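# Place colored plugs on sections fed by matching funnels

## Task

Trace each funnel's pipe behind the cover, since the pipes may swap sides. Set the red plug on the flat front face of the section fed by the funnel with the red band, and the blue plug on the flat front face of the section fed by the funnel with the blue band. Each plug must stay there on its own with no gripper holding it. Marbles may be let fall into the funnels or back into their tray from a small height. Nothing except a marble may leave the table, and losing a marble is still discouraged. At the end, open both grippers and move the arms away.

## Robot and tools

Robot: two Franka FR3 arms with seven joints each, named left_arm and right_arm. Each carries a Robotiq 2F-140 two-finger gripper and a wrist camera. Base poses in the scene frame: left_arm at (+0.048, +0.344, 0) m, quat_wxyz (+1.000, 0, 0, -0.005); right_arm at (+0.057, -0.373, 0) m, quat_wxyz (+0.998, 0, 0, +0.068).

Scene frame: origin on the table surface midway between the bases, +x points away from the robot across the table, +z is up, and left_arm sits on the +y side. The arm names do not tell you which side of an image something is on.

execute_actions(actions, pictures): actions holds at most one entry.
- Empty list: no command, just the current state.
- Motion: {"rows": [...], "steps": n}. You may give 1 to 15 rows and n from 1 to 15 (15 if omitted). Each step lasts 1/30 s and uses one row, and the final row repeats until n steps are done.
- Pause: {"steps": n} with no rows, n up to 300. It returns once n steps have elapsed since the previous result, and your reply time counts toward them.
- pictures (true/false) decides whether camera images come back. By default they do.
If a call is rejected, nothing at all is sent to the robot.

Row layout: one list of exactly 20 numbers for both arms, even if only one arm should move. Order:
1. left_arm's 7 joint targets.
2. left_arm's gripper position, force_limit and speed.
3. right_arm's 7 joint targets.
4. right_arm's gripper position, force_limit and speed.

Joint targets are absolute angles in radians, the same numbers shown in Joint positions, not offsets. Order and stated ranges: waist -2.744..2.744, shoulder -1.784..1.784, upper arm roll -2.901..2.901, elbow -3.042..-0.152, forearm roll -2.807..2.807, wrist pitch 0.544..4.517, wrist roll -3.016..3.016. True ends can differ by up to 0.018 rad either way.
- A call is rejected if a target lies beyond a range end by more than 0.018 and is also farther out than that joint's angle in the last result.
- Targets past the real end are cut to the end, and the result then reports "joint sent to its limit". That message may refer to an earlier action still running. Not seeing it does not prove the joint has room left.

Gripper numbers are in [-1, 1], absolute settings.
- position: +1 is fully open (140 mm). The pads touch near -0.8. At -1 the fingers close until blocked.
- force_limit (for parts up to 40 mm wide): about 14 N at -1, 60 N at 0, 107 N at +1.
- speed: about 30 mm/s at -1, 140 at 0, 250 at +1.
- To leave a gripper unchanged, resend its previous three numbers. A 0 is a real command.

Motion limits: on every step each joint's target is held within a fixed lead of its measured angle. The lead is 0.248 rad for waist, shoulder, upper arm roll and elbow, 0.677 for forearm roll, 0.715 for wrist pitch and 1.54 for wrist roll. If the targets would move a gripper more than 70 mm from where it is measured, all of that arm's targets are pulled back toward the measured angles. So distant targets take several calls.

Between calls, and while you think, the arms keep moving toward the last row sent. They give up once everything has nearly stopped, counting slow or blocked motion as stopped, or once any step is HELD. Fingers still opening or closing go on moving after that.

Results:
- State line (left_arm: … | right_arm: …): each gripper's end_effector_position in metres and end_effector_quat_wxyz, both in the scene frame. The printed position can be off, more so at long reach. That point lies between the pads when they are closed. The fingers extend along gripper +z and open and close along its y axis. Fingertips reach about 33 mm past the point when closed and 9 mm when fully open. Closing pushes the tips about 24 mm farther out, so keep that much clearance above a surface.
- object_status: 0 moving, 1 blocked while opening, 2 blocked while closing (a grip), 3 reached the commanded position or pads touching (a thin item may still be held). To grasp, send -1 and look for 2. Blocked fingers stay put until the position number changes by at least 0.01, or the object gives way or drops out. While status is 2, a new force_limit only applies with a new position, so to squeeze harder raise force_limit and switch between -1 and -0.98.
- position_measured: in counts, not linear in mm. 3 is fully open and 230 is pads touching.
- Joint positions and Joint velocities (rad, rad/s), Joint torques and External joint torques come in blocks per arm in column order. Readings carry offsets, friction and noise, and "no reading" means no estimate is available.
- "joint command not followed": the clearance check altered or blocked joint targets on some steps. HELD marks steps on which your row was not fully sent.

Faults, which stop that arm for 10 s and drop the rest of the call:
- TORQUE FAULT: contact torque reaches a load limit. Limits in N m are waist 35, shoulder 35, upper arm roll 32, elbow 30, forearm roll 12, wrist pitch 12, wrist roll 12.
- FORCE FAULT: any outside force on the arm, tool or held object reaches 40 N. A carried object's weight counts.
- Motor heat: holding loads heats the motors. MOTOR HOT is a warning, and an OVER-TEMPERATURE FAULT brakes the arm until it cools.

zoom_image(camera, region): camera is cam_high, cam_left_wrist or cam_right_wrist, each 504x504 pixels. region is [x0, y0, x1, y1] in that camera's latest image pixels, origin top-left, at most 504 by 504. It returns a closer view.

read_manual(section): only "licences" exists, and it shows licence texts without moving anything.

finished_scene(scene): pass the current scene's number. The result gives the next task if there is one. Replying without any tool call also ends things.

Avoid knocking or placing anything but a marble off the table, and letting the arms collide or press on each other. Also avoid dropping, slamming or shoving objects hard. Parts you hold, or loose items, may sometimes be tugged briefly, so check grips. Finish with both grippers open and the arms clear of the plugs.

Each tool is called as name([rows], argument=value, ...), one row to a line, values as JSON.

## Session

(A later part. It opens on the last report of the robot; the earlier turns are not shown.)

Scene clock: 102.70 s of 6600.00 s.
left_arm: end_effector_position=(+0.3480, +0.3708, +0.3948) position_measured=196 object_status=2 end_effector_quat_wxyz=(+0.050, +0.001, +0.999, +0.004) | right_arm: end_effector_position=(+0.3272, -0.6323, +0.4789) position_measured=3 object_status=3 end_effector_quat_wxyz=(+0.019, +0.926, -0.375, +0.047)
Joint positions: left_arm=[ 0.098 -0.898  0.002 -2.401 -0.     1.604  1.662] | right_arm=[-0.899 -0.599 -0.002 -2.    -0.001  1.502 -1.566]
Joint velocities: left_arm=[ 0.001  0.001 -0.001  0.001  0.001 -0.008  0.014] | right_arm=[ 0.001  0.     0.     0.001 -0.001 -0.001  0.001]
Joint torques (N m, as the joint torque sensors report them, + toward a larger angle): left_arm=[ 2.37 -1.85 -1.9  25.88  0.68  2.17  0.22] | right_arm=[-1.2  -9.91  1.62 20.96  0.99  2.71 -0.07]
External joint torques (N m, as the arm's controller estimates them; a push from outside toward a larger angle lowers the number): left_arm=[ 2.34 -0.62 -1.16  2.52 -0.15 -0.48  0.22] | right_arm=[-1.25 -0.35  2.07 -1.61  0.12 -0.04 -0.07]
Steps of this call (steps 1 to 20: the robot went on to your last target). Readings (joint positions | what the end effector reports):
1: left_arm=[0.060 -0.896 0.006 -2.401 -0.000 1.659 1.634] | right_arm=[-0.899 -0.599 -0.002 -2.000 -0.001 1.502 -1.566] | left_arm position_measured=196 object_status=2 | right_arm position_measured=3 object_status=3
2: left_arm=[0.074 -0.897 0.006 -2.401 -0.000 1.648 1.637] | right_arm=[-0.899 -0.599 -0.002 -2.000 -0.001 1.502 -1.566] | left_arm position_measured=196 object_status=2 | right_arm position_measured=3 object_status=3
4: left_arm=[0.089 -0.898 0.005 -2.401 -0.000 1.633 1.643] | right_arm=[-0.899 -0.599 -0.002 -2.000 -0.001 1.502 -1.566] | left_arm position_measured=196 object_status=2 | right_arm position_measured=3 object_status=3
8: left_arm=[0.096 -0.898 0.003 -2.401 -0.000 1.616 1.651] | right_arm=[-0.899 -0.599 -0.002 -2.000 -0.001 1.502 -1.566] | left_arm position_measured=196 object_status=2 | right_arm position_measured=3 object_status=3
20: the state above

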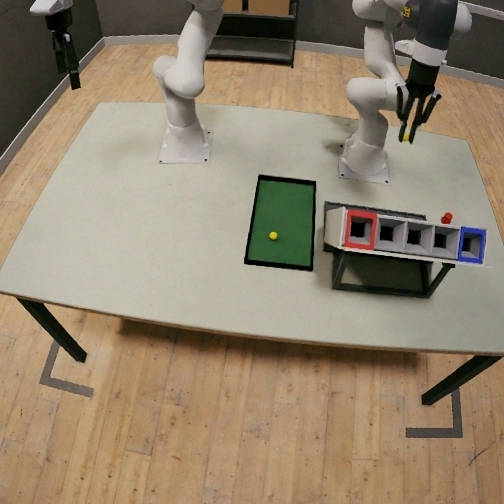

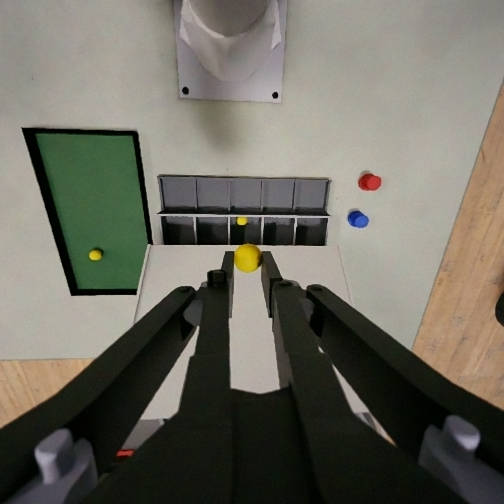

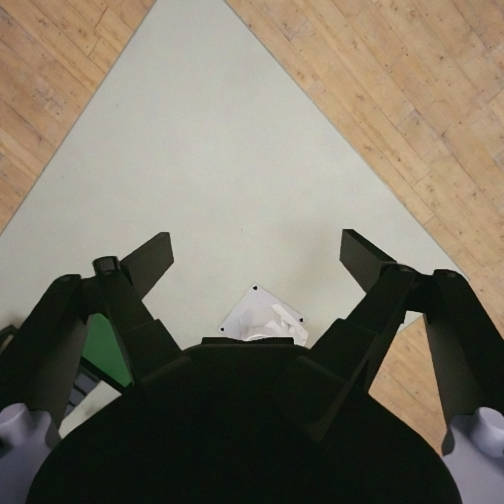

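execute_actions([
  {"rows":[[0.2,-0.3,0,-1.75,0,1.5,1.8,-1,-0.6,-0.2,-0.9,-0.6,0,-2.0,0,1.5,-1.57,1,0,0]],"steps":12},
], pictures=false)

execute_actions([
  {"rows":[[0.25,0,0,-1.4,0,1.49,1.85,-1,-0.6,-0.2,-0.9,-0.6,0,-2.0,0,1.5,-1.57,1,0,0],[0.25,0,0,-1.4,0,1.49,1.85,-1,-0.6,-0.2,-0.9,-0.6,0,-2.0,0,1.5,-1.57,1,0,0],[0.25,0,0,-1.4,0,1.49,1.85,-1,-0.6,-0.2,-0.9,-0.6,0,-2.0,0,1.5,-1.57,1,0,0],[0.27,0.1,0,-1.3,0,1.49,1.85,-1,-0.6,-0.2,-0.9,-0.6,0,-2.0,0,1.5,-1.57,1,0,0],[0.27,0.2,0,-1.2,0,1.49,1.85,-1,-0.6,-0.2,-0.9,-0.6,0,-2.0,0,1.5,-1.57,1,0,0],[0.27,0.25,0,-1.17,0,1.49,1.85,-1,-0.6,-0.2,-0.9,-0.6,0,-2.0,0,1.5,-1.57,1,0,0],[0.287,0.322,0,-1.165,0,1.487,1.85,-1,-0.6,-0.2,-0.9,-0.6,0,-2.0,0,1.5,-1.57,1,0,0]]},
], pictures=false)

execute_actions([
  {"steps":10},
])

Scene clock: 109.70 s of 6600.00 s.
left_arm: end_effector_position=(+0.5003, +0.4292, +0.4659) position_measured=196 object_status=2 end_effector_quat_wxyz=(+0.022, +0.001, +1.000, +0.003) | right_arm: end_effector_position=(+0.3272, -0.6323, +0.4789) position_measured=3 object_status=3 end_effector_quat_wxyz=(+0.019, +0.926, -0.375, +0.047)
Joint positions: left_arm=[ 0.197 -0.302  0.    -1.771 -0.002  1.514  1.761] | right_arm=[-0.899 -0.599 -0.002 -2.    -0.001  1.502 -1.566]
Joint velocities: left_arm=[ 0.01   0.098 -0.     0.197 -0.001 -0.064  0.116] | right_arm=[ 0.001 -0.    -0.     0.001  0.001  0.001 -0.   ]
Joint torques (N m, as the joint torque sensors report them, + toward a larger angle): left_arm=[  0.37 -22.78  -0.45  27.43   1.09   2.18   0.18] | right_arm=[ -0.52 -10.24   1.92  21.26   0.89   2.63  -0.04]
External joint torques (N m, as the arm's controller estimates them; a push from outside toward a larger angle lowers the number): left_arm=[ 0.32  2.47 -0.22  2.85  0.25 -0.29  0.18] | right_arm=[-0.55 -0.61  2.41 -1.36  0.02 -0.13 -0.04]
Steps of this call (steps 1 to 15: the robot went on to your last target; steps 16 to 90: nothing new was sent; then 3.60 s passed at rest; steps 91 to 102: all 12 steps of this action). Readings (joint positions | what the end effector reports):
91: left_arm=[0.123 -0.849 -0.003 -2.340 -0.003 1.564 1.679] | right_arm=[-0.899 -0.599 -0.002 -2.000 -0.001 1.502 -1.566] | left_arm position_measured=196 object_status=2 | right_arm position_measured=3 object_status=3
92: left_arm=[0.149 -0.773 -0.003 -2.257 -0.002 1.553 1.691] | right_arm=[-0.899 -0.599 -0.002 -2.000 -0.001 1.502 -1.566] | left_arm position_measured=196 object_status=2 | right_arm position_measured=3 object_status=3
94: left_arm=[0.178 -0.619 -0.001 -2.092 -0.002 1.537 1.712] | right_arm=[-0.899 -0.599 -0.002 -2.000 -0.001 1.502 -1.566] | left_arm position_measured=196 object_status=2 | right_arm position_measured=3 object_status=3
98: left_arm=[0.195 -0.361 0.000 -1.828 -0.002 1.524 1.741] | right_arm=[-0.899 -0.599 -0.002 -2.000 -0.001 1.502 -1.566] | left_arm position_measured=196 object_status=2 | right_arm position_measured=3 object_status=3
102: the state above

Scene clock: 110.20 s of 6600.00 s.
left_arm: end_effector_position=(+0.6631, +0.5172, +0.3848) position_measured=196 object_status=2 end_effector_quat_wxyz=(-0.015, -0.010, +1.000, -0.005) | right_arm: end_effector_position=(+0.3272, -0.6323, +0.4789) position_measured=3 object_status=3 end_effector_quat_wxyz=(+0.019, +0.926, -0.375, +0.047)
Joint positions: left_arm=[ 0.285  0.335  0.    -1.185 -0.002  1.489  1.827] | right_arm=[-0.899 -0.599 -0.002 -2.    -0.001  1.502 -1.566]
Joint velocities: left_arm=[ 0.001  0.043  0.001  0.097  0.    -0.017  0.063] | right_arm=[-0.001 -0.002 -0.001  0.001  0.     0.001 -0.001]
Joint torques (N m, as the joint torque sensors report them, + toward a larger angle): left_arm=[  0.56 -52.85   0.12  32.18   1.13   2.32   0.38] | right_arm=[ -0.06 -10.14   1.63  21.38   0.98   2.68   0.01]
External joint torques (N m, as the arm's controller estimates them; a push from outside toward a larger angle lowers the number): left_arm=[ 1.08  0.52  0.27  3.39  0.23 -0.46  0.38] | right_arm=[-0.04 -0.41  2.18 -1.3   0.11 -0.08  0.01]
Steps of this call (steps 1 to 15: all 15 steps of this action). Readings (joint positions | what the end effector reports):
1: left_arm=[0.208 -0.258 -0.004 -1.705 -0.002 1.490 1.768] | right_arm=[-0.899 -0.599 -0.002 -2.000 -0.001 1.502 -1.566] | left_arm position_measured=196 object_status=2 | right_arm position_measured=3 object_status=3
2: left_arm=[0.218 -0.199 -0.004 -1.631 -0.002 1.492 1.775] | right_arm=[-0.899 -0.599 -0.002 -2.000 -0.001 1.502 -1.566] | left_arm position_measured=196 object_status=2 | right_arm position_measured=3 object_status=3
4: left_arm=[0.237 -0.077 -0.004 -1.487 -0.002 1.493 1.788] | right_arm=[-0.899 -0.599 -0.002 -2.000 -0.001 1.502 -1.566] | left_arm position_measured=196 object_status=2 | right_arm position_measured=3 object_status=3
8: left_arm=[0.266 0.160 -0.002 -1.257 -0.002 1.495 1.805] | right_arm=[-0.899 -0.599 -0.002 -2.000 -0.001 1.502 -1.566] | left_arm position_measured=196 object_status=2 | right_arm position_measured=3 object_status=3
15: the state above

Scene clock: 110.53 s of 6600.00 s.
left_arm: end_effector_position=(+0.6662, +0.5181, +0.4025) position_measured=196 object_status=2 end_effector_quat_wxyz=(+0.001, -0.003, +1.000, -0.001) | right_arm: end_effector_position=(+0.3272, -0.6323, +0.4789) position_measured=3 object_status=3 end_effector_quat_wxyz=(+0.019, +0.926, -0.375, +0.047)
Joint positions: left_arm=[ 0.285  0.322  0.    -1.166 -0.002  1.489  1.84 ] | right_arm=[-0.899 -0.599 -0.002 -2.    -0.001  1.502 -1.566]
Joint velocities: left_arm=[-0.     0.001  0.001 -0.001 -0.001 -0.002  0.023] | right_arm=[ 0.     0.     0.001  0.001 -0.001  0.    -0.   ]
Joint torques (N m, as the joint torque sensors report them, + toward a larger angle): left_arm=[  1.02 -41.68   0.46  24.85   1.17   2.12   0.32] | right_arm=[-0.43 -8.77  0.86 21.67  1.01  2.64  0.01]
External joint torques (N m, as the arm's controller estimates them; a push from outside toward a larger angle lowers the number): left_arm=[ 1.03 -0.45  0.17  1.88  0.34 -0.29  0.32] | right_arm=[-0.42  0.81  1.4  -0.94  0.15 -0.12  0.  ]
Steps of this call (steps 1 to 10: the robot went on to your last target). Readings (joint positions | what the end effector reports):
1: left_arm=[0.285 0.335 0.000 -1.181 -0.002 1.489 1.829] | right_arm=[-0.899 -0.599 -0.002 -2.000 -0.001 1.502 -1.566] | left_arm position_measured=196 object_status=2 | right_arm position_measured=3 object_status=3
2: left_arm=[0.285 0.334 0.000 -1.177 -0.002 1.489 1.831] | right_arm=[-0.899 -0.599 -0.002 -2.000 -0.001 1.502 -1.566] | left_arm position_measured=196 object_status=2 | right_arm position_measured=3 object_status=3
4: left_arm=[0.285 0.328 0.000 -1.171 -0.002 1.489 1.834] | right_arm=[-0.899 -0.599 -0.002 -2.000 -0.001 1.502 -1.566] | left_arm position_measured=196 object_status=2 | right_arm position_measured=3 object_status=3
8: left_arm=[0.285 0.322 0.000 -1.166 -0.002 1.489 1.838] | right_arm=[-0.899 -0.599 -0.002 -2.000 -0.001 1.502 -1.566] | left_arm position_measured=196 object_status=2 | right_arm position_measured=3 object_status=3
10: the state above

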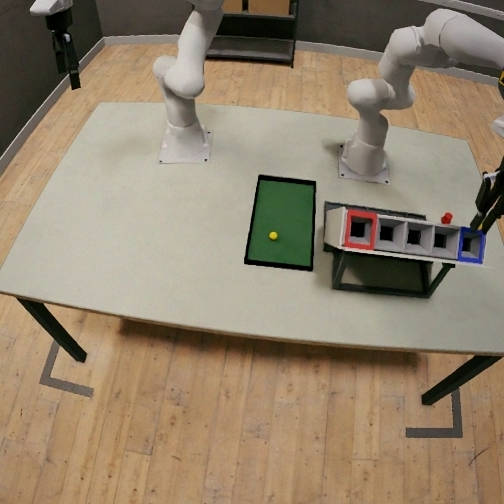

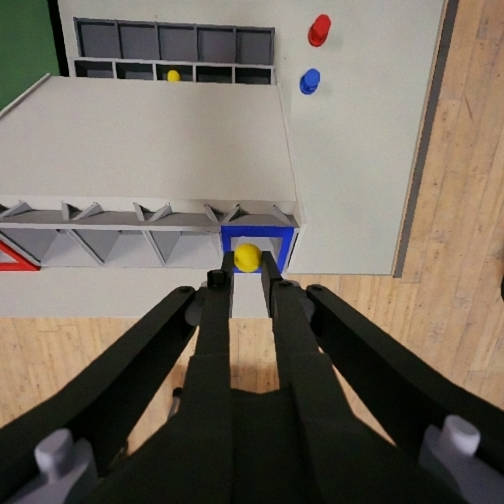

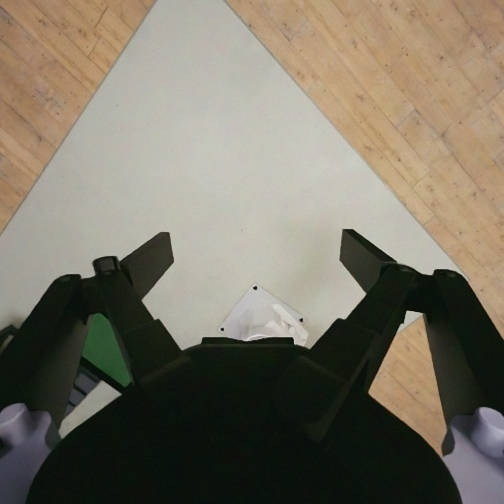

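execute_actions([
  {"rows":[[0.303,0.335,0,-1.17,0,1.5,1.86,-1,-0.6,-0.2,-0.9,-0.6,0,-2.0,0,1.5,-1.57,1,0,0],[0.303,0.335,0,-1.17,0,1.5,1.86,-1,-0.6,-0.2,-0.9,-0.6,0,-2.0,0,1.5,-1.57,1,0,0],[0.303,0.335,0,-1.17,0,1.5,1.86,-1,-0.6,-0.2,-0.9,-0.6,0,-2.0,0,1.5,-1.57,1,0,0],[0.303,0.335,0,-1.17,0,1.5,1.86,-1,-0.6,-0.2,-0.9,-0.6,0,-2.0,0,1.5,-1.57,1,0,0],[0.303,0.335,0,-1.17,0,1.5,1.86,-1,-0.6,-0.2,-0.9,-0.6,0,-2.0,0,1.5,-1.57,1,0,0],[0.303,0.335,0,-1.17,0,1.5,1.86,-1,-0.6,-0.2,-0.9,-0.6,0,-2.0,0,1.5,-1.57,1,0,0],[0.303,0.335,0,-1.17,0,1.5,1.86,-1,-0.6,-0.2,-0.9,-0.6,0,-2.0,0,1.5,-1.57,1,0,0],[0.303,0.335,0,-1.17,0,1.5,1.86,-0.1,-0.6,0,-0.9,-0.6,0,-2.0,0,1.5,-1.57,1,0,0]]},
], pictures=false)

execute_actions([
  {"rows":[[0.303,0.2,0,-1.2,0,1.5,2,-0.1,-0.6,0,-0.9,-0.6,0,-2.0,0,1.5,-1.57,1,0,0],[0.303,0.1,0,-1.25,0,1.5,2,-0.1,-0.6,0,-0.9,-0.6,0,-2.0,0,1.5,-1.57,1,0,0],[0.33,0,0,-1.35,0,1.5,2,-0.1,-0.6,0,-0.9,-0.6,0,-2.0,0,1.5,-1.57,1,0,0],[0.4,-0.1,0,-1.5,0,1.5,2.2,-0.1,-0.6,0,-0.9,-0.6,0,-2.0,0,1.5,-1.57,1,0,0],[0.847,-0.55,0,-2.1,0,1.6,2.41,-0.1,-0.6,0,-0.9,-0.6,0,-2.0,0,1.5,-1.57,1,0,0]]},
], pictures=false)

execute_actions([
  {"steps":10},
], pictures=false)

execute_actions([
  {"rows":[[0.847,-0.3756,0,-2.63,0,2.255,2.41,-0.1,-0.6,0,-0.9,-0.6,0,-2.0,0,1.5,-1.57,1,0,0]]},
], pictures=false)

execute_actions([
  {"steps":25},
])

Scene clock: 121.37 s of 6600.00 s.
left_arm: end_effector_position=(+0.6658, +0.5284, +0.3933) position_measured=144 object_status=0 end_effector_quat_wxyz=(-0.003, -0.004, +1.000, -0.002) | right_arm: end_effector_position=(+0.3272, -0.6323, +0.4789) position_measured=3 object_status=3 end_effector_quat_wxyz=(+0.019, +0.926, -0.375, +0.047)
Joint positions: left_arm=[ 0.301  0.334 -0.    -1.169 -0.002  1.497  1.854] | right_arm=[-0.899 -0.599 -0.002 -2.    -0.001  1.502 -1.566]
Joint velocities: left_arm=[-0.001  0.    -0.001 -0.    -0.     0.002  0.007] | right_arm=[-0.001  0.001 -0.001  0.001 -0.001  0.     0.001]
Joint torques (N m, as the joint torque sensors report them, + toward a larger angle): left_arm=[  1.54 -41.76   0.45  24.81   1.2    2.89   0.26] | right_arm=[-0.08 -9.98  2.32 22.14  0.96  2.81 -0.04]
External joint torques (N m, as the arm's controller estimates them; a push from outside toward a larger angle lowers the number): left_arm=[ 1.68 -0.1   0.25  1.77  0.39  0.5   0.26] | right_arm=[-0.06 -0.44  2.88 -0.45  0.1   0.05 -0.05]
Steps of this call (steps 1 to 30: the robot went on to your last target; steps 31 to 90: nothing new was sent; then 7.33 s passed at rest; steps 91 to 105: all 15 steps of this action). Readings (joint positions | what the end effector reports):
91: left_arm=[0.288 0.323 -0.001 -1.166 -0.002 1.490 1.847] | right_arm=[-0.899 -0.599 -0.002 -2.000 -0.001 1.502 -1.566] | left_arm position_measured=196 object_status=2 | right_arm position_measured=3 object_status=3
92: left_arm=[0.291 0.325 -0.001 -1.166 -0.002 1.492 1.848] | right_arm=[-0.899 -0.599 -0.002 -2.000 -0.001 1.502 -1.566] | left_arm position_measured=196 object_status=2 | right_arm position_measured=3 object_status=3
94: left_arm=[0.297 0.329 -0.001 -1.167 -0.002 1.494 1.850] | right_arm=[-0.899 -0.599 -0.002 -2.000 -0.001 1.502 -1.566] | left_arm position_measured=196 object_status=2 | right_arm position_measured=3 object_status=3
98: left_arm=[0.301 0.334 -0.000 -1.169 -0.002 1.495 1.852] | right_arm=[-0.899 -0.599 -0.002 -2.000 -0.001 1.502 -1.566] | left_arm position_measured=196 object_status=0 | right_arm position_measured=3 object_status=3
105: the state above

Scene clock: 121.87 s of 6600.00 s.
left_arm: end_effector_position=(+0.4363, +0.6612, +0.4742) position_measured=141 object_status=3 end_effector_quat_wxyz=(+0.041, -0.072, +0.996, +0.027) | right_arm: end_effector_position=(+0.3272, -0.6323, +0.4789) position_measured=3 object_status=3 end_effector_quat_wxyz=(+0.019, +0.926, -0.375, +0.047)
Joint positions: left_arm=[ 0.696 -0.225  0.    -1.688 -0.003  1.561  2.113] | right_arm=[-0.899 -0.599 -0.002 -2.    -0.001  1.502 -1.566]
Joint velocities: left_arm=[ 1.029 -1.312  0.127 -1.345  0.006  0.054  0.556] | right_arm=[-0.001  0.    -0.001  0.     0.     0.    -0.001]
Joint torques (N m, as the joint torque sensors report them, + toward a larger angle): left_arm=[ -5.38 -21.12  -6.84  28.08   0.88   4.32   0.5 ] | right_arm=[ -0.24 -10.06   1.15  21.44   0.89   2.6   -0.03]
External joint torques (N m, as the arm's controller estimates them; a push from outside toward a larger angle lowers the number): left_arm=[ 1.11 -0.9   0.78 -0.43  0.56  0.34  0.52] | right_arm=[-0.22 -0.57  1.72 -1.09  0.03 -0.15 -0.03]
Steps of this call (steps 1 to 15: all 15 steps of this action). Readings (joint positions | what the end effector reports):
1: left_arm=[0.301 0.319 -0.000 -1.187 -0.002 1.497 1.867] | right_arm=[-0.899 -0.599 -0.002 -2.000 -0.001 1.502 -1.566] | left_arm position_measured=142 object_status=0 | right_arm position_measured=3 object_status=3
2: left_arm=[0.301 0.290 -0.000 -1.207 -0.002 1.496 1.876] | right_arm=[-0.899 -0.599 -0.002 -2.000 -0.001 1.502 -1.566] | left_arm position_measured=141 object_status=0 | right_arm position_measured=3 object_status=3
4: left_arm=[0.317 0.190 -0.008 -1.293 -0.003 1.500 1.906] | right_arm=[-0.899 -0.599 -0.002 -2.000 -0.001 1.502 -1.566] | left_arm position_measured=141 object_status=0 | right_arm position_measured=3 object_status=3
8: left_arm=[0.438 0.037 -0.013 -1.421 -0.003 1.525 1.988] | right_arm=[-0.899 -0.599 -0.002 -2.000 -0.001 1.502 -1.566] | left_arm position_measured=141 object_status=3 | right_arm position_measured=3 object_status=3
15: the state above

Scene clock: 122.20 s of 6600.00 s.
left_arm: end_effector_position=(+0.3097, +0.6349, +0.4261) position_measured=141 object_status=3 end_effector_quat_wxyz=(+0.018, -0.054, +0.998, +0.016) | right_arm: end_effector_position=(+0.3272, -0.6323, +0.4789) position_measured=3 object_status=3 end_effector_quat_wxyz=(+0.019, +0.926, -0.375, +0.047)
Joint positions: left_arm=[ 0.843 -0.545  0.005 -2.086 -0.001  1.589  2.3  ] | right_arm=[-0.899 -0.599 -0.002 -2.    -0.001  1.502 -1.566]
Joint velocities: left_arm=[ 0.013 -0.01  -0.04  -0.198  0.001  0.036  0.349] | right_arm=[-0.    -0.001  0.     0.    -0.    -0.    -0.001]
Joint torques (N m, as the joint torque sensors report them, + toward a larger angle): left_arm=[  2.02 -14.51  -1.97  25.88   0.95   3.32   0.42] | right_arm=[-0.26 -9.59  1.92 21.48  0.94  2.58 -0.01]
External joint torques (N m, as the arm's controller estimates them; a push from outside toward a larger angle lowers the number): left_arm=[ 1.97 -1.02 -1.56  0.34  0.06  0.47  0.42] | right_arm=[-0.25  0.04  2.45 -1.15  0.07 -0.18 -0.02]
Steps of this call (steps 1 to 10: the robot went on to your last target). Readings (joint positions | what the end effector reports):
1: left_arm=[0.732 -0.276 0.003 -1.744 -0.003 1.566 2.134] | right_arm=[-0.899 -0.599 -0.002 -2.000 -0.001 1.502 -1.566] | left_arm position_measured=141 object_status=3 | right_arm position_measured=3 object_status=3
2: left_arm=[0.764 -0.336 0.005 -1.807 -0.002 1.572 2.157] | right_arm=[-0.899 -0.599 -0.002 -2.000 -0.001 1.502 -1.566] | left_arm position_measured=141 object_status=3 | right_arm position_measured=3 object_status=3
4: left_arm=[0.811 -0.456 0.011 -1.939 -0.001 1.580 2.202] | right_arm=[-0.899 -0.599 -0.002 -2.000 -0.001 1.502 -1.566] | left_arm position_measured=141 object_status=3 | right_arm position_measured=3 object_status=3
8: left_arm=[0.841 -0.542 0.008 -2.066 -0.001 1.586 2.274] | right_arm=[-0.899 -0.599 -0.002 -2.000 -0.001 1.502 -1.566] | left_arm position_measured=141 object_status=3 | right_arm position_measured=3 object_status=3
10: the state above

Scene clock: 122.70 s of 6600.00 s.
left_arm: end_effector_position=(+0.2952, +0.6178, +0.1537) position_measured=141 object_status=3 end_effector_quat_wxyz=(-0.034, -0.019, +0.999, -0.037) | right_arm: end_effector_position=(+0.3272, -0.6323, +0.4789) position_measured=3 object_status=3 end_effector_quat_wxyz=(+0.019, +0.926, -0.375, +0.047)
Joint positions: left_arm=[ 0.845 -0.368  0.002 -2.621 -0.001  2.152  2.37 ] | right_arm=[-0.899 -0.599 -0.002 -2.    -0.001  1.502 -1.566]
Joint velocities: left_arm=[ 0.002  0.019 -0.002 -0.255 -0.001  0.551  0.12 ] | right_arm=[-0.002 -0.001  0.001  0.001 -0.    -0.001  0.   ]
Joint torques (N m, as the joint torque sensors report them, + toward a larger angle): left_arm=[  1.1  -23.04  -2.3   31.46   0.89   3.78   0.2 ] | right_arm=[-0.82 -9.97  1.27 21.81  0.95  2.68 -0.02]
External joint torques (N m, as the arm's controller estimates them; a push from outside toward a larger angle lowers the number): left_arm=[ 1.21  1.16 -1.8   1.62  0.1   0.47  0.21] | right_arm=[-0.84 -0.36  1.76 -0.77  0.08 -0.07 -0.02]
Steps of this call (steps 1 to 15: all 15 steps of this action). Readings (joint positions | what the end effector reports):
1: left_arm=[0.844 -0.542 0.004 -2.103 -0.001 1.628 2.304] | right_arm=[-0.899 -0.599 -0.002 -2.000 -0.001 1.502 -1.566] | left_arm position_measured=141 object_status=3 | right_arm position_measured=3 object_status=3
2: left_arm=[0.844 -0.529 0.004 -2.127 -0.001 1.671 2.308] | right_arm=[-0.899 -0.599 -0.002 -2.000 -0.001 1.502 -1.566] | left_arm position_measured=141 object_status=3 | right_arm position_measured=3 object_status=3
4: left_arm=[0.844 -0.496 0.004 -2.188 -0.001 1.758 2.316] | right_arm=[-0.899 -0.599 -0.002 -2.000 -0.001 1.502 -1.566] | left_arm position_measured=141 object_status=3 | right_arm position_measured=3 object_status=3
8: left_arm=[0.844 -0.431 0.003 -2.356 -0.001 1.928 2.334] | right_arm=[-0.899 -0.599 -0.002 -2.000 -0.001 1.502 -1.566] | left_arm position_measured=141 object_status=3 | right_arm position_measured=3 object_status=3
15: the state above

Scene clock: 123.53 s of 6600.00 s.
left_arm: end_effector_position=(+0.3146, +0.6393, +0.1595) position_measured=141 object_status=3 end_effector_quat_wxyz=(-0.001, -0.002, +1.000, -0.002) | right_arm: end_effector_position=(+0.3272, -0.6323, +0.4789) position_measured=3 object_status=3 end_effector_quat_wxyz=(+0.019, +0.926, -0.375, +0.047)
Joint positions: left_arm=[ 0.845 -0.373  0.002 -2.629 -0.001  2.252  2.404] | right_arm=[-0.899 -0.599 -0.002 -2.    -0.001  1.502 -1.566]
Joint velocities: left_arm=[ 0.     0.002 -0.     0.001  0.     0.004  0.007] | right_arm=[-0.001 -0.     0.001  0.    -0.001 -0.    -0.001]
Joint torques (N m, as the joint torque sensors report them, + toward a larger angle): left_arm=[  1.23 -18.    -1.58  23.06   0.75   2.9    0.4 ] | right_arm=[-0.33 -9.22  1.13 21.25  1.01  2.69 -0.04]
External joint torques (N m, as the arm's controller estimates them; a push from outside toward a larger angle lowers the number): left_arm=[ 1.19 -0.95 -1.25  0.61  0.08  0.51  0.4 ] | right_arm=[-0.36  0.43  1.61 -1.37  0.14 -0.06 -0.04]
Steps of this call (steps 1 to 25: the robot went on to your last target). Readings (joint positions | what the end effector reports):
1: left_arm=[0.845 -0.368 0.002 -2.626 -0.001 2.169 2.374] | right_arm=[-0.899 -0.599 -0.002 -2.000 -0.001 1.502 -1.566] | left_arm position_measured=141 object_status=3 | right_arm position_measured=3 object_status=3
2: left_arm=[0.845 -0.369 0.002 -2.628 -0.001 2.184 2.377] | right_arm=[-0.899 -0.599 -0.002 -2.000 -0.001 1.502 -1.566] | left_arm position_measured=141 object_status=3 | right_arm position_measured=3 object_status=3
4: left_arm=[0.845 -0.371 0.002 -2.629 -0.001 2.206 2.383] | right_arm=[-0.899 -0.599 -0.002 -2.000 -0.001 1.502 -1.566] | left_arm position_measured=141 object_status=3 | right_arm position_measured=3 object_status=3
8: left_arm=[0.845 -0.373 0.002 -2.629 -0.001 2.232 2.391] | right_arm=[-0.899 -0.599 -0.002 -2.000 -0.001 1.502 -1.566] | left_arm position_measured=141 object_status=3 | right_arm position_measured=3 object_status=3
25: the state above

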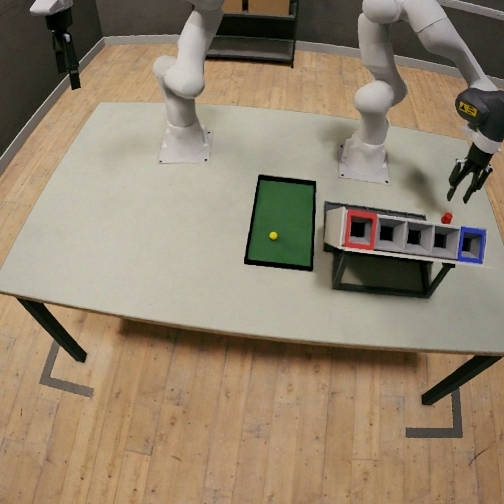

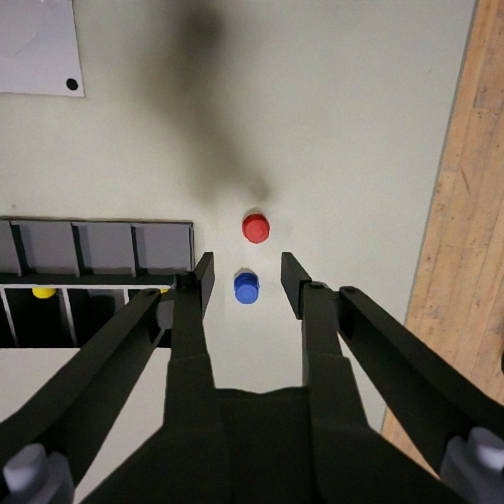

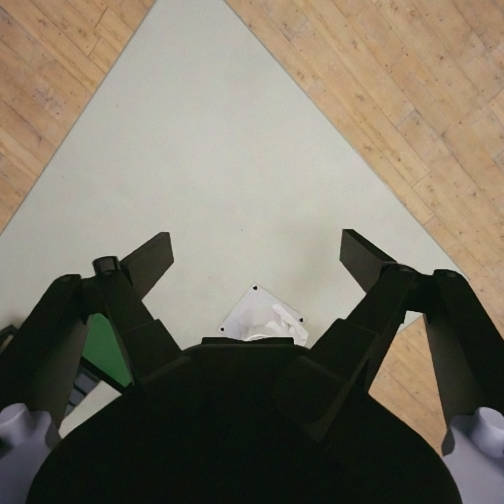

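execute_actions([
  {"rows":[[0.892,-0.3756,0,-2.63,0,2.3,2.45,-0.1,-0.6,0,-0.9,-0.6,0,-2.0,0,1.5,-1.57,1,0,0],[0.892,-0.35,0,-2.645,0,2.36,2.45,-0.1,-0.6,0,-0.9,-0.6,0,-2.0,0,1.5,-1.57,1,0,0],[0.892,-0.325,0,-2.66,0,2.4,2.45,-0.1,-0.6,0,-0.9,-0.6,0,-2.0,0,1.5,-1.57,1,0,0],[0.892,-0.3,0,-2.67,0,2.43,2.45,-0.1,-0.6,0,-0.9,-0.6,0,-2.0,0,1.5,-1.57,1,0,0],[0.892,-0.275,0,-2.68,0,2.47,2.45,-0.1,-0.6,0,-0.9,-0.6,0,-2.0,0,1.5,-1.57,1,0,0],[0.892,-0.25,0,-2.69,0,2.5,2.45,-0.1,-0.6,0,-0.9,-0.6,0,-2.0,0,1.5,-1.57,1,0,0],[0.892,-0.225,0,-2.7,0,2.54,2.45,-0.1,-0.6,0,-0.9,-0.6,0,-2.0,0,1.5,-1.57,1,0,0],[0.892,-0.2,0,-2.71,0,2.57,2.45,-0.1,-0.6,0,-0.9,-0.6,0,-2.0,0,1.5,-1.57,1,0,0],[0.892,-0.18,0,-2.72,0,2.57,2.45,-0.1,-0.6,0,-0.9,-0.6,0,-2.0,0,1.5,-1.57,1,0,0],[0.892,-0.16,0,-2.727,0,2.57,2.45,-0.1,-0.6,0,-0.9,-0.6,0,-2.0,0,1.5,-1.57,1,0,0]]},
], pictures=false)

execute_actions([
  {"steps":8},
])

Scene clock: 138.13 s of 6600.00 s.
left_arm: end_effector_position=(+0.2932, +0.6408, +0.0591) position_measured=141 object_status=3 end_effector_quat_wxyz=(-0.011, -0.007, +1.000, -0.014) | right_arm: end_effector_position=(+0.3272, -0.6323, +0.4789) position_measured=3 object_status=3 end_effector_quat_wxyz=(+0.019, +0.926, -0.375, +0.047)
Joint positions: left_arm=[ 0.89  -0.161  0.    -2.728 -0.001  2.531  2.438] | right_arm=[-0.899 -0.599 -0.002 -2.    -0.001  1.502 -1.566]
Joint velocities: left_arm=[0.    0.029 0.    0.001 0.001 0.208 0.026] | right_arm=[ 0.     0.     0.001 -0.001 -0.001 -0.001 -0.   ]
Joint torques (N m, as the joint torque sensors report them, + toward a larger angle): left_arm=[  1.53 -21.83   0.12  21.1    0.63   2.94   0.3 ] | right_arm=[-0.58 -9.12  1.32 21.55  0.95  2.78 -0.13]
External joint torques (N m, as the arm's controller estimates them; a push from outside toward a larger angle lowers the number): left_arm=[1.53 1.13 0.27 0.72 0.15 0.38 0.31] | right_arm=[-0.63  0.49  1.79 -1.01  0.07  0.03 -0.13]
Steps of this call (steps 1 to 15: the robot went on to your last target; steps 16 to 90: nothing new was sent; then 11.10 s passed at rest; steps 91 to 105: all 15 steps of this action). Readings (joint positions | what the end effector reports):
91: left_arm=[0.855 -0.373 -0.002 -2.629 -0.001 2.259 2.410] | right_arm=[-0.899 -0.599 -0.002 -2.000 -0.001 1.502 -1.566] | left_arm position_measured=141 object_status=3 | right_arm position_measured=3 object_status=3
92: left_arm=[0.866 -0.371 -0.002 -2.631 -0.001 2.277 2.414] | right_arm=[-0.899 -0.599 -0.002 -2.000 -0.001 1.502 -1.566] | left_arm position_measured=141 object_status=3 | right_arm position_measured=3 object_status=3
94: left_arm=[0.881 -0.347 0.000 -2.643 -0.001 2.323 2.420] | right_arm=[-0.899 -0.599 -0.002 -2.000 -0.001 1.502 -1.566] | left_arm position_measured=141 object_status=3 | right_arm position_measured=3 object_status=3
98: left_arm=[0.889 -0.255 0.000 -2.684 -0.001 2.434 2.429] | right_arm=[-0.899 -0.599 -0.002 -2.000 -0.001 1.502 -1.566] | left_arm position_measured=141 object_status=3 | right_arm position_measured=3 object_status=3
105: the state above

Scene clock: 138.40 s of 6600.00 s.
left_arm: end_effector_position=(+0.2990, +0.6480, +0.0614) position_measured=141 object_status=3 end_effector_quat_wxyz=(-0.002, -0.004, +1.000, -0.003) | right_arm: end_effector_position=(+0.3272, -0.6323, +0.4789) position_measured=3 object_status=3 end_effector_quat_wxyz=(+0.019, +0.926, -0.375, +0.047)
Joint positions: left_arm=[ 0.89  -0.161  0.    -2.728 -0.001  2.56   2.443] | right_arm=[-0.899 -0.599 -0.002 -2.    -0.001  1.502 -1.566]
Joint velocities: left_arm=[ 0.     0.001  0.001 -0.001  0.001  0.045  0.012] | right_arm=[-0.  0. -0. -0.  0. -0.  0.]
Joint torques (N m, as the joint torque sensors report them, + toward a larger angle): left_arm=[  1.7  -20.45  -0.4   21.22   0.72   2.7    0.43] | right_arm=[ 0.03 -8.97  1.37 21.46  0.96  2.71 -0.08]
External joint torques (N m, as the arm's controller estimates them; a push from outside toward a larger angle lowers the number): left_arm=[ 1.67  0.4  -0.27  2.51  0.25  0.34  0.43] | right_arm=[ 0.04  0.42  1.91 -1.    0.1  -0.03 -0.08]
Steps of this call (steps 1 to 8: the robot went on to your last target). Readings (joint positions | what the end effector reports):
1: left_arm=[0.890 -0.161 0.000 -2.728 -0.001 2.537 2.439] | right_arm=[-0.899 -0.599 -0.002 -2.000 -0.001 1.502 -1.566] | left_arm position_measured=141 object_status=3 | right_arm position_measured=3 object_status=3
2: left_arm=[0.890 -0.161 0.000 -2.728 -0.001 2.543 2.440] | right_arm=[-0.899 -0.599 -0.002 -2.000 -0.001 1.502 -1.566] | left_arm position_measured=141 object_status=3 | right_arm position_measured=3 object_status=3
4: left_arm=[0.890 -0.161 0.000 -2.728 -0.001 2.551 2.441] | right_arm=[-0.899 -0.599 -0.002 -2.000 -0.001 1.502 -1.566] | left_arm position_measured=141 object_status=3 | right_arm position_measured=3 object_status=3
8: the state above

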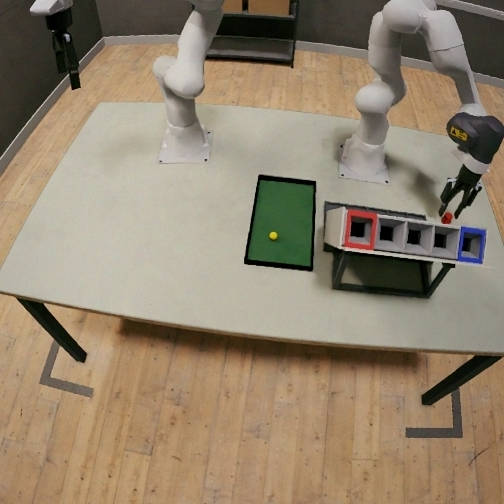

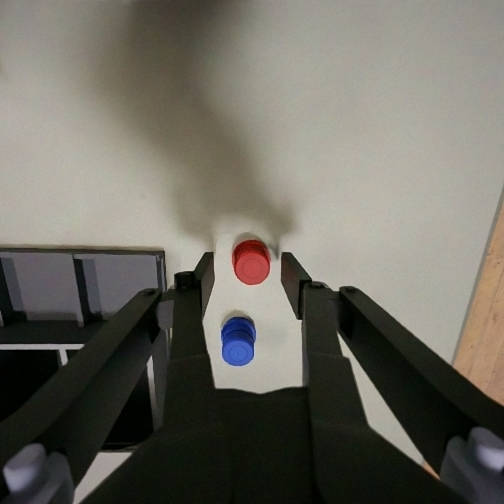

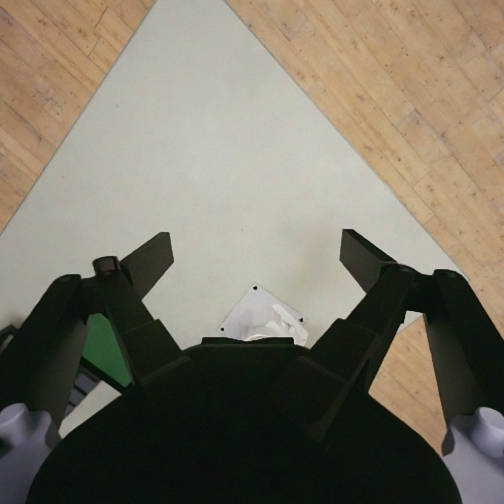

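execute_actions([
  {"rows":[[0.892,-0.13,0,-2.735,0,2.607,2.45,-0.1,-0.6,0,-0.9,-0.6,0,-2.0,0,1.5,-1.57,1,0,0]],"steps":9},
], pictures=false)

execute_actions([
  {"rows":[[0.892,-0.13,0,-2.735,0,2.607,2.45,-1,-0.3,-0.2,-0.9,-0.6,0,-2.0,0,1.5,-1.57,1,0,0]]},
])

Scene clock: 142.47 s of 6600.00 s.
left_arm: end_effector_position=(+0.2992, +0.6483, +0.0511) position_measured=141 object_status=3 end_effector_quat_wxyz=(-0.001, -0.003, +1.000, -0.002) | right_arm: end_effector_position=(+0.3272, -0.6323, +0.4789) position_measured=3 object_status=3 end_effector_quat_wxyz=(+0.019, +0.926, -0.375, +0.047)
Joint positions: left_arm=[ 0.89  -0.132  0.    -2.734 -0.001  2.598  2.446] | right_arm=[-0.899 -0.599 -0.002 -2.    -0.001  1.502 -1.566]
Joint velocities: left_arm=[-0.    -0.    -0.001  0.001 -0.     0.04   0.001] | right_arm=[ 0.    -0.     0.    -0.     0.001 -0.     0.001]
Joint torques (N m, as the joint torque sensors report them, + toward a larger angle): left_arm=[  1.56 -20.43  -0.54  19.95   0.64   2.93   0.37] | right_arm=[-0.74 -9.92  2.23 21.26  0.99  2.56  0.07]
External joint torques (N m, as the arm's controller estimates them; a push from outside toward a larger angle lowers the number): left_arm=[ 1.58  1.14 -0.38  1.59  0.19  0.54  0.37] | right_arm=[-0.7  -0.28  2.82 -1.37  0.13 -0.19  0.07]
Steps of this call (steps 1 to 30: the robot went on to your last target; steps 31 to 90: nothing new was sent; then 0.77 s passed at rest; steps 91 to 99: all 9 steps of this action). Readings (joint positions | what the end effector reports):
91: left_arm=[0.890 -0.156 0.000 -2.728 -0.001 2.574 2.446] | right_arm=[-0.899 -0.599 -0.002 -2.000 -0.001 1.502 -1.566] | left_arm position_measured=141 object_status=3 | right_arm position_measured=3 object_status=3
92: left_arm=[0.890 -0.149 0.000 -2.729 -0.001 2.580 2.446] | right_arm=[-0.899 -0.599 -0.002 -2.000 -0.001 1.502 -1.566] | left_arm position_measured=141 object_status=3 | right_arm position_measured=3 object_status=3
94: left_arm=[0.890 -0.138 0.000 -2.732 -0.001 2.588 2.446] | right_arm=[-0.899 -0.599 -0.002 -2.000 -0.001 1.502 -1.566] | left_arm position_measured=141 object_status=3 | right_arm position_measured=3 object_status=3
98: left_arm=[0.890 -0.132 0.000 -2.734 -0.001 2.596 2.446] | right_arm=[-0.899 -0.599 -0.002 -2.000 -0.001 1.502 -1.566] | left_arm position_measured=141 object_status=3 | right_arm position_measured=3 object_status=3
99: the state above

Scene clock: 142.97 s of 6600.00 s.
left_arm: end_effector_position=(+0.3004, +0.6497, +0.0516) position_measured=191 object_status=0 end_effector_quat_wxyz=(+0.001, -0.003, +1.000, +0.000) | right_arm: end_effector_position=(+0.3272, -0.6323, +0.4789) position_measured=3 object_status=3 end_effector_quat_wxyz=(+0.019, +0.926, -0.375, +0.047)
Joint positions: left_arm=[ 0.89  -0.132  0.    -2.734 -0.001  2.603  2.446] | right_arm=[-0.899 -0.599 -0.002 -2.    -0.001  1.502 -1.566]
Joint velocities: left_arm=[-0.    -0.    -0.     0.    -0.     0.     0.001] | right_arm=[-0.001  0.001 -0.001 -0.    -0.     0.001 -0.001]
Joint torques (N m, as the joint torque sensors report them, + toward a larger angle): left_arm=[  1.74 -20.31  -0.44  19.91   0.51   2.98   0.34] | right_arm=[-0.6  -9.47  1.9  21.85  1.01  2.74 -0.07]
External joint torques (N m, as the arm's controller estimates them; a push from outside toward a larger angle lowers the number): left_arm=[ 1.7   1.15 -0.35  1.61  0.06  0.57  0.34] | right_arm=[-0.59  0.03  2.45 -0.68  0.15 -0.01 -0.07]
Steps of this call (steps 1 to 15: all 15 steps of this action). Readings (joint positions | what the end effector reports):
1: left_arm=[0.890 -0.132 0.000 -2.734 -0.001 2.599 2.446] | right_arm=[-0.899 -0.599 -0.002 -2.000 -0.001 1.502 -1.566] | left_arm position_measured=141 object_status=0 | right_arm position_measured=3 object_status=3
2: left_arm=[0.890 -0.132 0.000 -2.734 -0.001 2.600 2.446] | right_arm=[-0.899 -0.599 -0.002 -2.000 -0.001 1.502 -1.566] | left_arm position_measured=147 object_status=0 | right_arm position_measured=3 object_status=3
4: left_arm=[0.890 -0.132 0.000 -2.734 -0.001 2.601 2.446] | right_arm=[-0.899 -0.599 -0.002 -2.000 -0.001 1.502 -1.566] | left_arm position_measured=160 object_status=0 | right_arm position_measured=3 object_status=3
8: left_arm=[0.890 -0.132 0.000 -2.734 -0.001 2.603 2.446] | right_arm=[-0.899 -0.599 -0.002 -2.000 -0.001 1.502 -1.566] | left_arm position_measured=185 object_status=0 | right_arm position_measured=3 object_status=3
15: the state above

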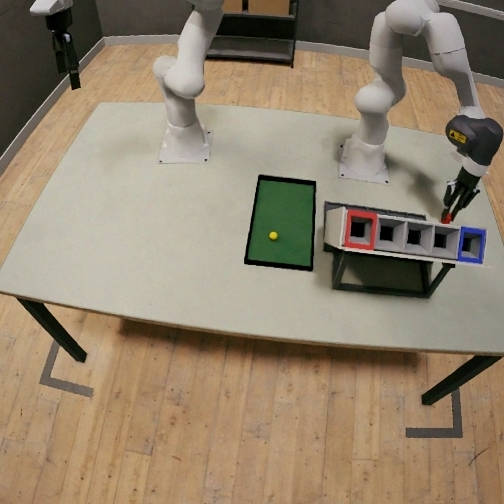

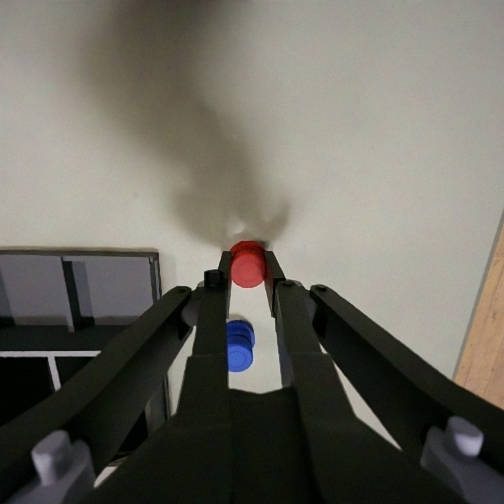

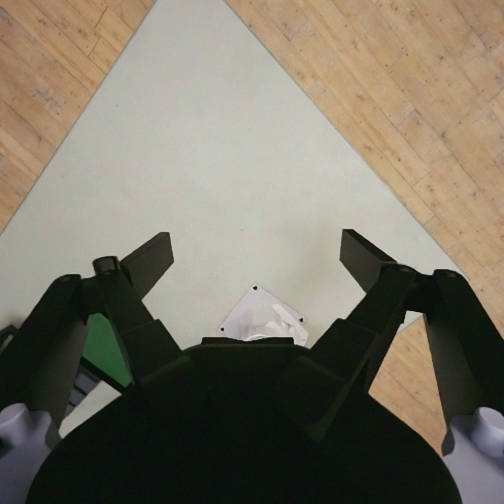

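execute_actions([
  {"rows":[[0.892,-0.2,0,-2.71,0,2.5,2.45,-1,-0.3,-0.2,-0.9,-0.6,0,-2.0,0,1.5,-1.57,1,0,0],[0.892,-0.25,0,-2.7,0,2.42,2.45,-1,-0.3,-0.2,-0.9,-0.6,0,-2.0,0,1.5,-1.57,1,0,0],[0.892,-0.3,0,-2.69,0,2.35,2.45,-1,-0.3,-0.2,-0.9,-0.6,0,-2.0,0,1.5,-1.57,1,0,0],[0.892,-0.35,0,-2.68,0,2.3,2.4,-1,-0.3,-0.2,-0.9,-0.6,0,-2.0,0,1.5,-1.57,1,0,0],[0.892,-0.45,0,-2.7,0,2.24,2.2,-1,-0.3,-0.2,-0.9,-0.6,0,-2.0,0,1.5,-1.57,1,0,0]],"steps":12},
], pictures=false)

execute_actions([
  {"rows":[[0.8,-0.55,0,-2.78,0,2.229,1.69,-1,-0.3,-0.2,-0.9,-0.6,0,-2.0,0,1.5,-1.57,1,0,0],[0.7,-0.62,0,-2.84,0,2.229,1.69,-1,-0.3,-0.2,-0.9,-0.6,0,-2.0,0,1.5,-1.57,1,0,0],[0.6,-0.68,0,-2.89,0,2.229,1.69,-1,-0.3,-0.2,-0.9,-0.6,0,-2.0,0,1.5,-1.57,1,0,0],[0.5,-0.68,0,-2.91,0,2.229,1.69,-1,-0.3,-0.2,-0.9,-0.6,0,-2.0,0,1.5,-1.57,1,0,0],[0.131,-0.676,0,-2.935,0,2.229,1.69,-1,-0.3,-0.2,-0.9,-0.6,0,-2.0,0,1.5,-1.57,1,0,0]]},
], pictures=false)

execute_actions([
  {"steps":25},
])

Scene clock: 153.60 s of 6600.00 s.
left_arm: end_effector_position=(+0.2979, +0.6465, +0.1644) position_measured=191 object_status=2 end_effector_quat_wxyz=(+0.018, -0.074, +0.997, +0.018) | right_arm: end_effector_position=(+0.3272, -0.6323, +0.4789) position_measured=3 object_status=3 end_effector_quat_wxyz=(+0.019, +0.926, -0.375, +0.047)
Joint positions: left_arm=[ 0.89  -0.449  0.    -2.694 -0.001  2.295  2.304] | right_arm=[-0.899 -0.599 -0.002 -2.    -0.001  1.502 -1.566]
Joint velocities: left_arm=[-0.    -0.006  0.    -0.055 -0.001 -0.316 -0.331] | right_arm=[ 0.     0.002 -0.    -0.001 -0.001  0.002 -0.001]
Joint torques (N m, as the joint torque sensors report them, + toward a larger angle): left_arm=[  1.2  -14.8   -0.87  23.99   0.82   2.15  -0.11] | right_arm=[-1.09 -9.99  2.07 21.81  1.01  2.67  0.  ]
External joint torques (N m, as the arm's controller estimates them; a push from outside toward a larger angle lowers the number): left_arm=[ 1.24 -0.97 -0.41  1.52  0.15 -0.4  -0.11] | right_arm=[-1.15 -0.52  2.51 -0.73  0.14 -0.08  0.  ]
Steps of this call (steps 1 to 15: the robot went on to your last target; steps 16 to 90: nothing new was sent; then 7.23 s passed at rest; steps 91 to 102: all 12 steps of this action). Readings (joint positions | what the end effector reports):
91: left_arm=[0.890 -0.142 0.000 -2.733 -0.001 2.585 2.446] | right_arm=[-0.899 -0.599 -0.002 -2.000 -0.001 1.502 -1.566] | left_arm position_measured=191 object_status=2 | right_arm position_measured=3 object_status=3
92: left_arm=[0.890 -0.168 0.000 -2.728 -0.001 2.554 2.446] | right_arm=[-0.899 -0.599 -0.002 -2.000 -0.001 1.502 -1.566] | left_arm position_measured=191 object_status=2 | right_arm position_measured=3 object_status=3
94: left_arm=[0.890 -0.246 0.000 -2.710 -0.001 2.478 2.442] | right_arm=[-0.899 -0.599 -0.002 -2.000 -0.001 1.502 -1.566] | left_arm position_measured=191 object_status=2 | right_arm position_measured=3 object_status=3
98: left_arm=[0.890 -0.423 0.000 -2.692 -0.001 2.354 2.359] | right_arm=[-0.899 -0.599 -0.002 -2.000 -0.001 1.502 -1.566] | left_arm position_measured=191 object_status=2 | right_arm position_measured=3 object_status=3
102: the state above

Scene clock: 154.10 s of 6600.00 s.
left_arm: end_effector_position=(+0.3423, +0.3867, +0.1310) position_measured=191 object_status=2 end_effector_quat_wxyz=(-0.011, +0.065, +0.998, -0.001) | right_arm: end_effector_position=(+0.3272, -0.6323, +0.4789) position_measured=3 object_status=3 end_effector_quat_wxyz=(+0.019, +0.926, -0.375, +0.047)
Joint positions: left_arm=[ 0.156 -0.672 -0.005 -2.931 -0.     2.237  1.843] | right_arm=[-0.899 -0.599 -0.002 -2.    -0.001  1.502 -1.566]
Joint velocities: left_arm=[-0.325 -0.02   0.006 -0.035 -0.    -0.035 -0.495] | right_arm=[-0.    -0.001  0.     0.001 -0.    -0.001  0.001]
Joint torques (N m, as the joint torque sensors report them, + toward a larger angle): left_arm=[ 1.62 -8.5   0.84 24.65  0.61  2.11  0.02] | right_arm=[-0.17 -9.06  1.17 21.44  0.9   2.52 -0.12]
External joint torques (N m, as the arm's controller estimates them; a push from outside toward a larger angle lowers the number): left_arm=[-0.98 -1.48 -0.54  1.91 -0.05 -0.31  0.01] | right_arm=[-0.18  0.6   1.69 -1.19  0.04 -0.23 -0.12]
Steps of this call (steps 1 to 15: all 15 steps of this action). Readings (joint positions | what the end effector reports):
1: left_arm=[0.870 -0.469 0.007 -2.715 -0.001 2.286 2.244] | right_arm=[-0.899 -0.599 -0.002 -2.000 -0.001 1.502 -1.566] | left_arm position_measured=191 object_status=2 | right_arm position_measured=3 object_status=3
2: left_arm=[0.830 -0.507 0.010 -2.749 -0.001 2.278 2.195] | right_arm=[-0.899 -0.599 -0.002 -2.000 -0.001 1.502 -1.566] | left_arm position_measured=191 object_status=2 | right_arm position_measured=3 object_status=3
4: left_arm=[0.726 -0.579 0.007 -2.809 -0.001 2.267 2.125] | right_arm=[-0.899 -0.599 -0.002 -2.000 -0.001 1.502 -1.566] | left_arm position_measured=191 object_status=2 | right_arm position_measured=3 object_status=3
8: left_arm=[0.489 -0.647 0.002 -2.893 -0.001 2.252 2.007] | right_arm=[-0.899 -0.599 -0.002 -2.000 -0.001 1.502 -1.566] | left_arm position_measured=191 object_status=2 | right_arm position_measured=3 object_status=3
15: the state above

Scene clock: 154.93 s of 6600.00 s.
left_arm: end_effector_position=(+0.3405, +0.3801, +0.1299) position_measured=191 object_status=2 end_effector_quat_wxyz=(-0.014, +0.005, +1.000, -0.001) | right_arm: end_effector_position=(+0.3272, -0.6323, +0.4789) position_measured=3 object_status=3 end_effector_quat_wxyz=(+0.019, +0.926, -0.375, +0.047)
Joint positions: left_arm=[ 0.133 -0.674 -0.002 -2.934 -0.     2.232  1.704] | right_arm=[-0.899 -0.599 -0.002 -2.    -0.001  1.502 -1.566]
Joint velocities: left_arm=[ 0.    -0.     0.     0.    -0.001 -0.    -0.033] | right_arm=[-0.001  0.     0.     0.001 -0.002  0.001 -0.   ]
Joint torques (N m, as the joint torque sensors report them, + toward a larger angle): left_arm=[-1.68 -8.41  0.22 23.5   0.62  2.   -0.03] | right_arm=[-0.48 -9.61  1.83 21.74  0.93  2.55 -0.08]
External joint torques (N m, as the arm's controller estimates them; a push from outside toward a larger angle lowers the number): left_arm=[-1.69 -1.38  0.78  1.05 -0.02 -0.35 -0.03] | right_arm=[-0.46 -0.11  2.39 -0.81  0.07 -0.2  -0.09]
Steps of this call (steps 1 to 25: the robot went on to your last target). Readings (joint positions | what the end effector reports):
1: left_arm=[0.147 -0.672 -0.005 -2.932 -0.000 2.236 1.828] | right_arm=[-0.899 -0.599 -0.002 -2.000 -0.001 1.502 -1.566] | left_arm position_measured=191 object_status=2 | right_arm position_measured=3 object_status=3
2: left_arm=[0.142 -0.673 -0.004 -2.933 -0.000 2.235 1.814] | right_arm=[-0.899 -0.599 -0.002 -2.000 -0.001 1.502 -1.566] | left_arm position_measured=191 object_status=2 | right_arm position_measured=3 object_status=3
4: left_arm=[0.137 -0.673 -0.003 -2.933 -0.000 2.234 1.790] | right_arm=[-0.899 -0.599 -0.002 -2.000 -0.001 1.502 -1.566] | left_arm position_measured=191 object_status=2 | right_arm position_measured=3 object_status=3
8: left_arm=[0.134 -0.673 -0.002 -2.934 -0.000 2.233 1.756] | right_arm=[-0.899 -0.599 -0.002 -2.000 -0.001 1.502 -1.566] | left_arm position_measured=191 object_status=2 | right_arm position_measured=3 object_status=3
25: the state above

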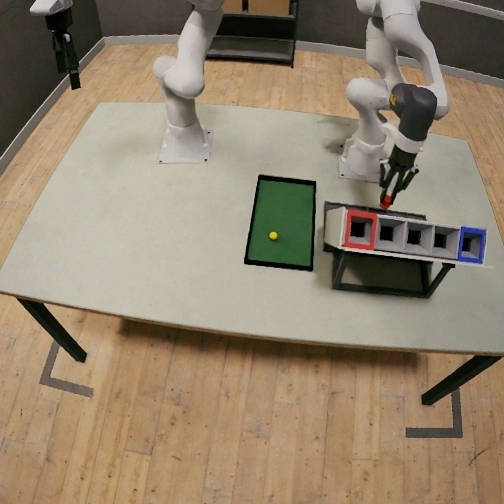

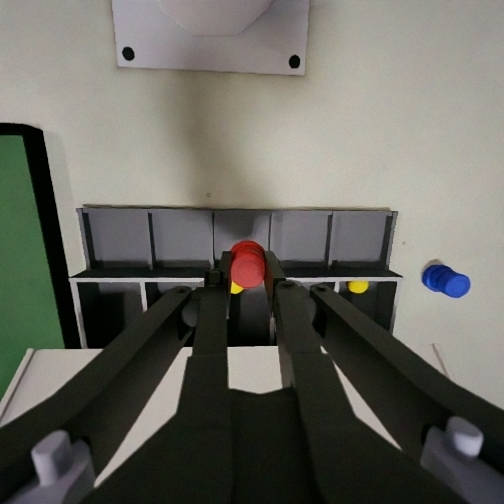

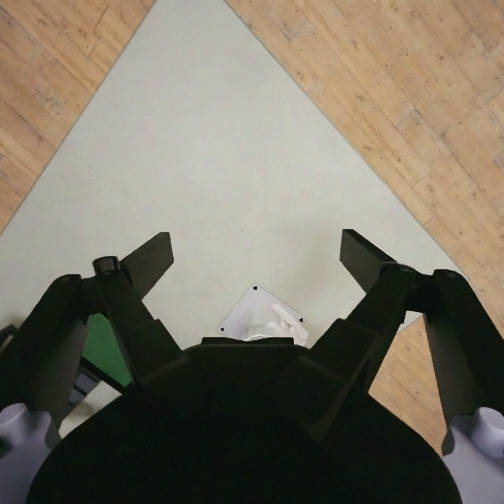

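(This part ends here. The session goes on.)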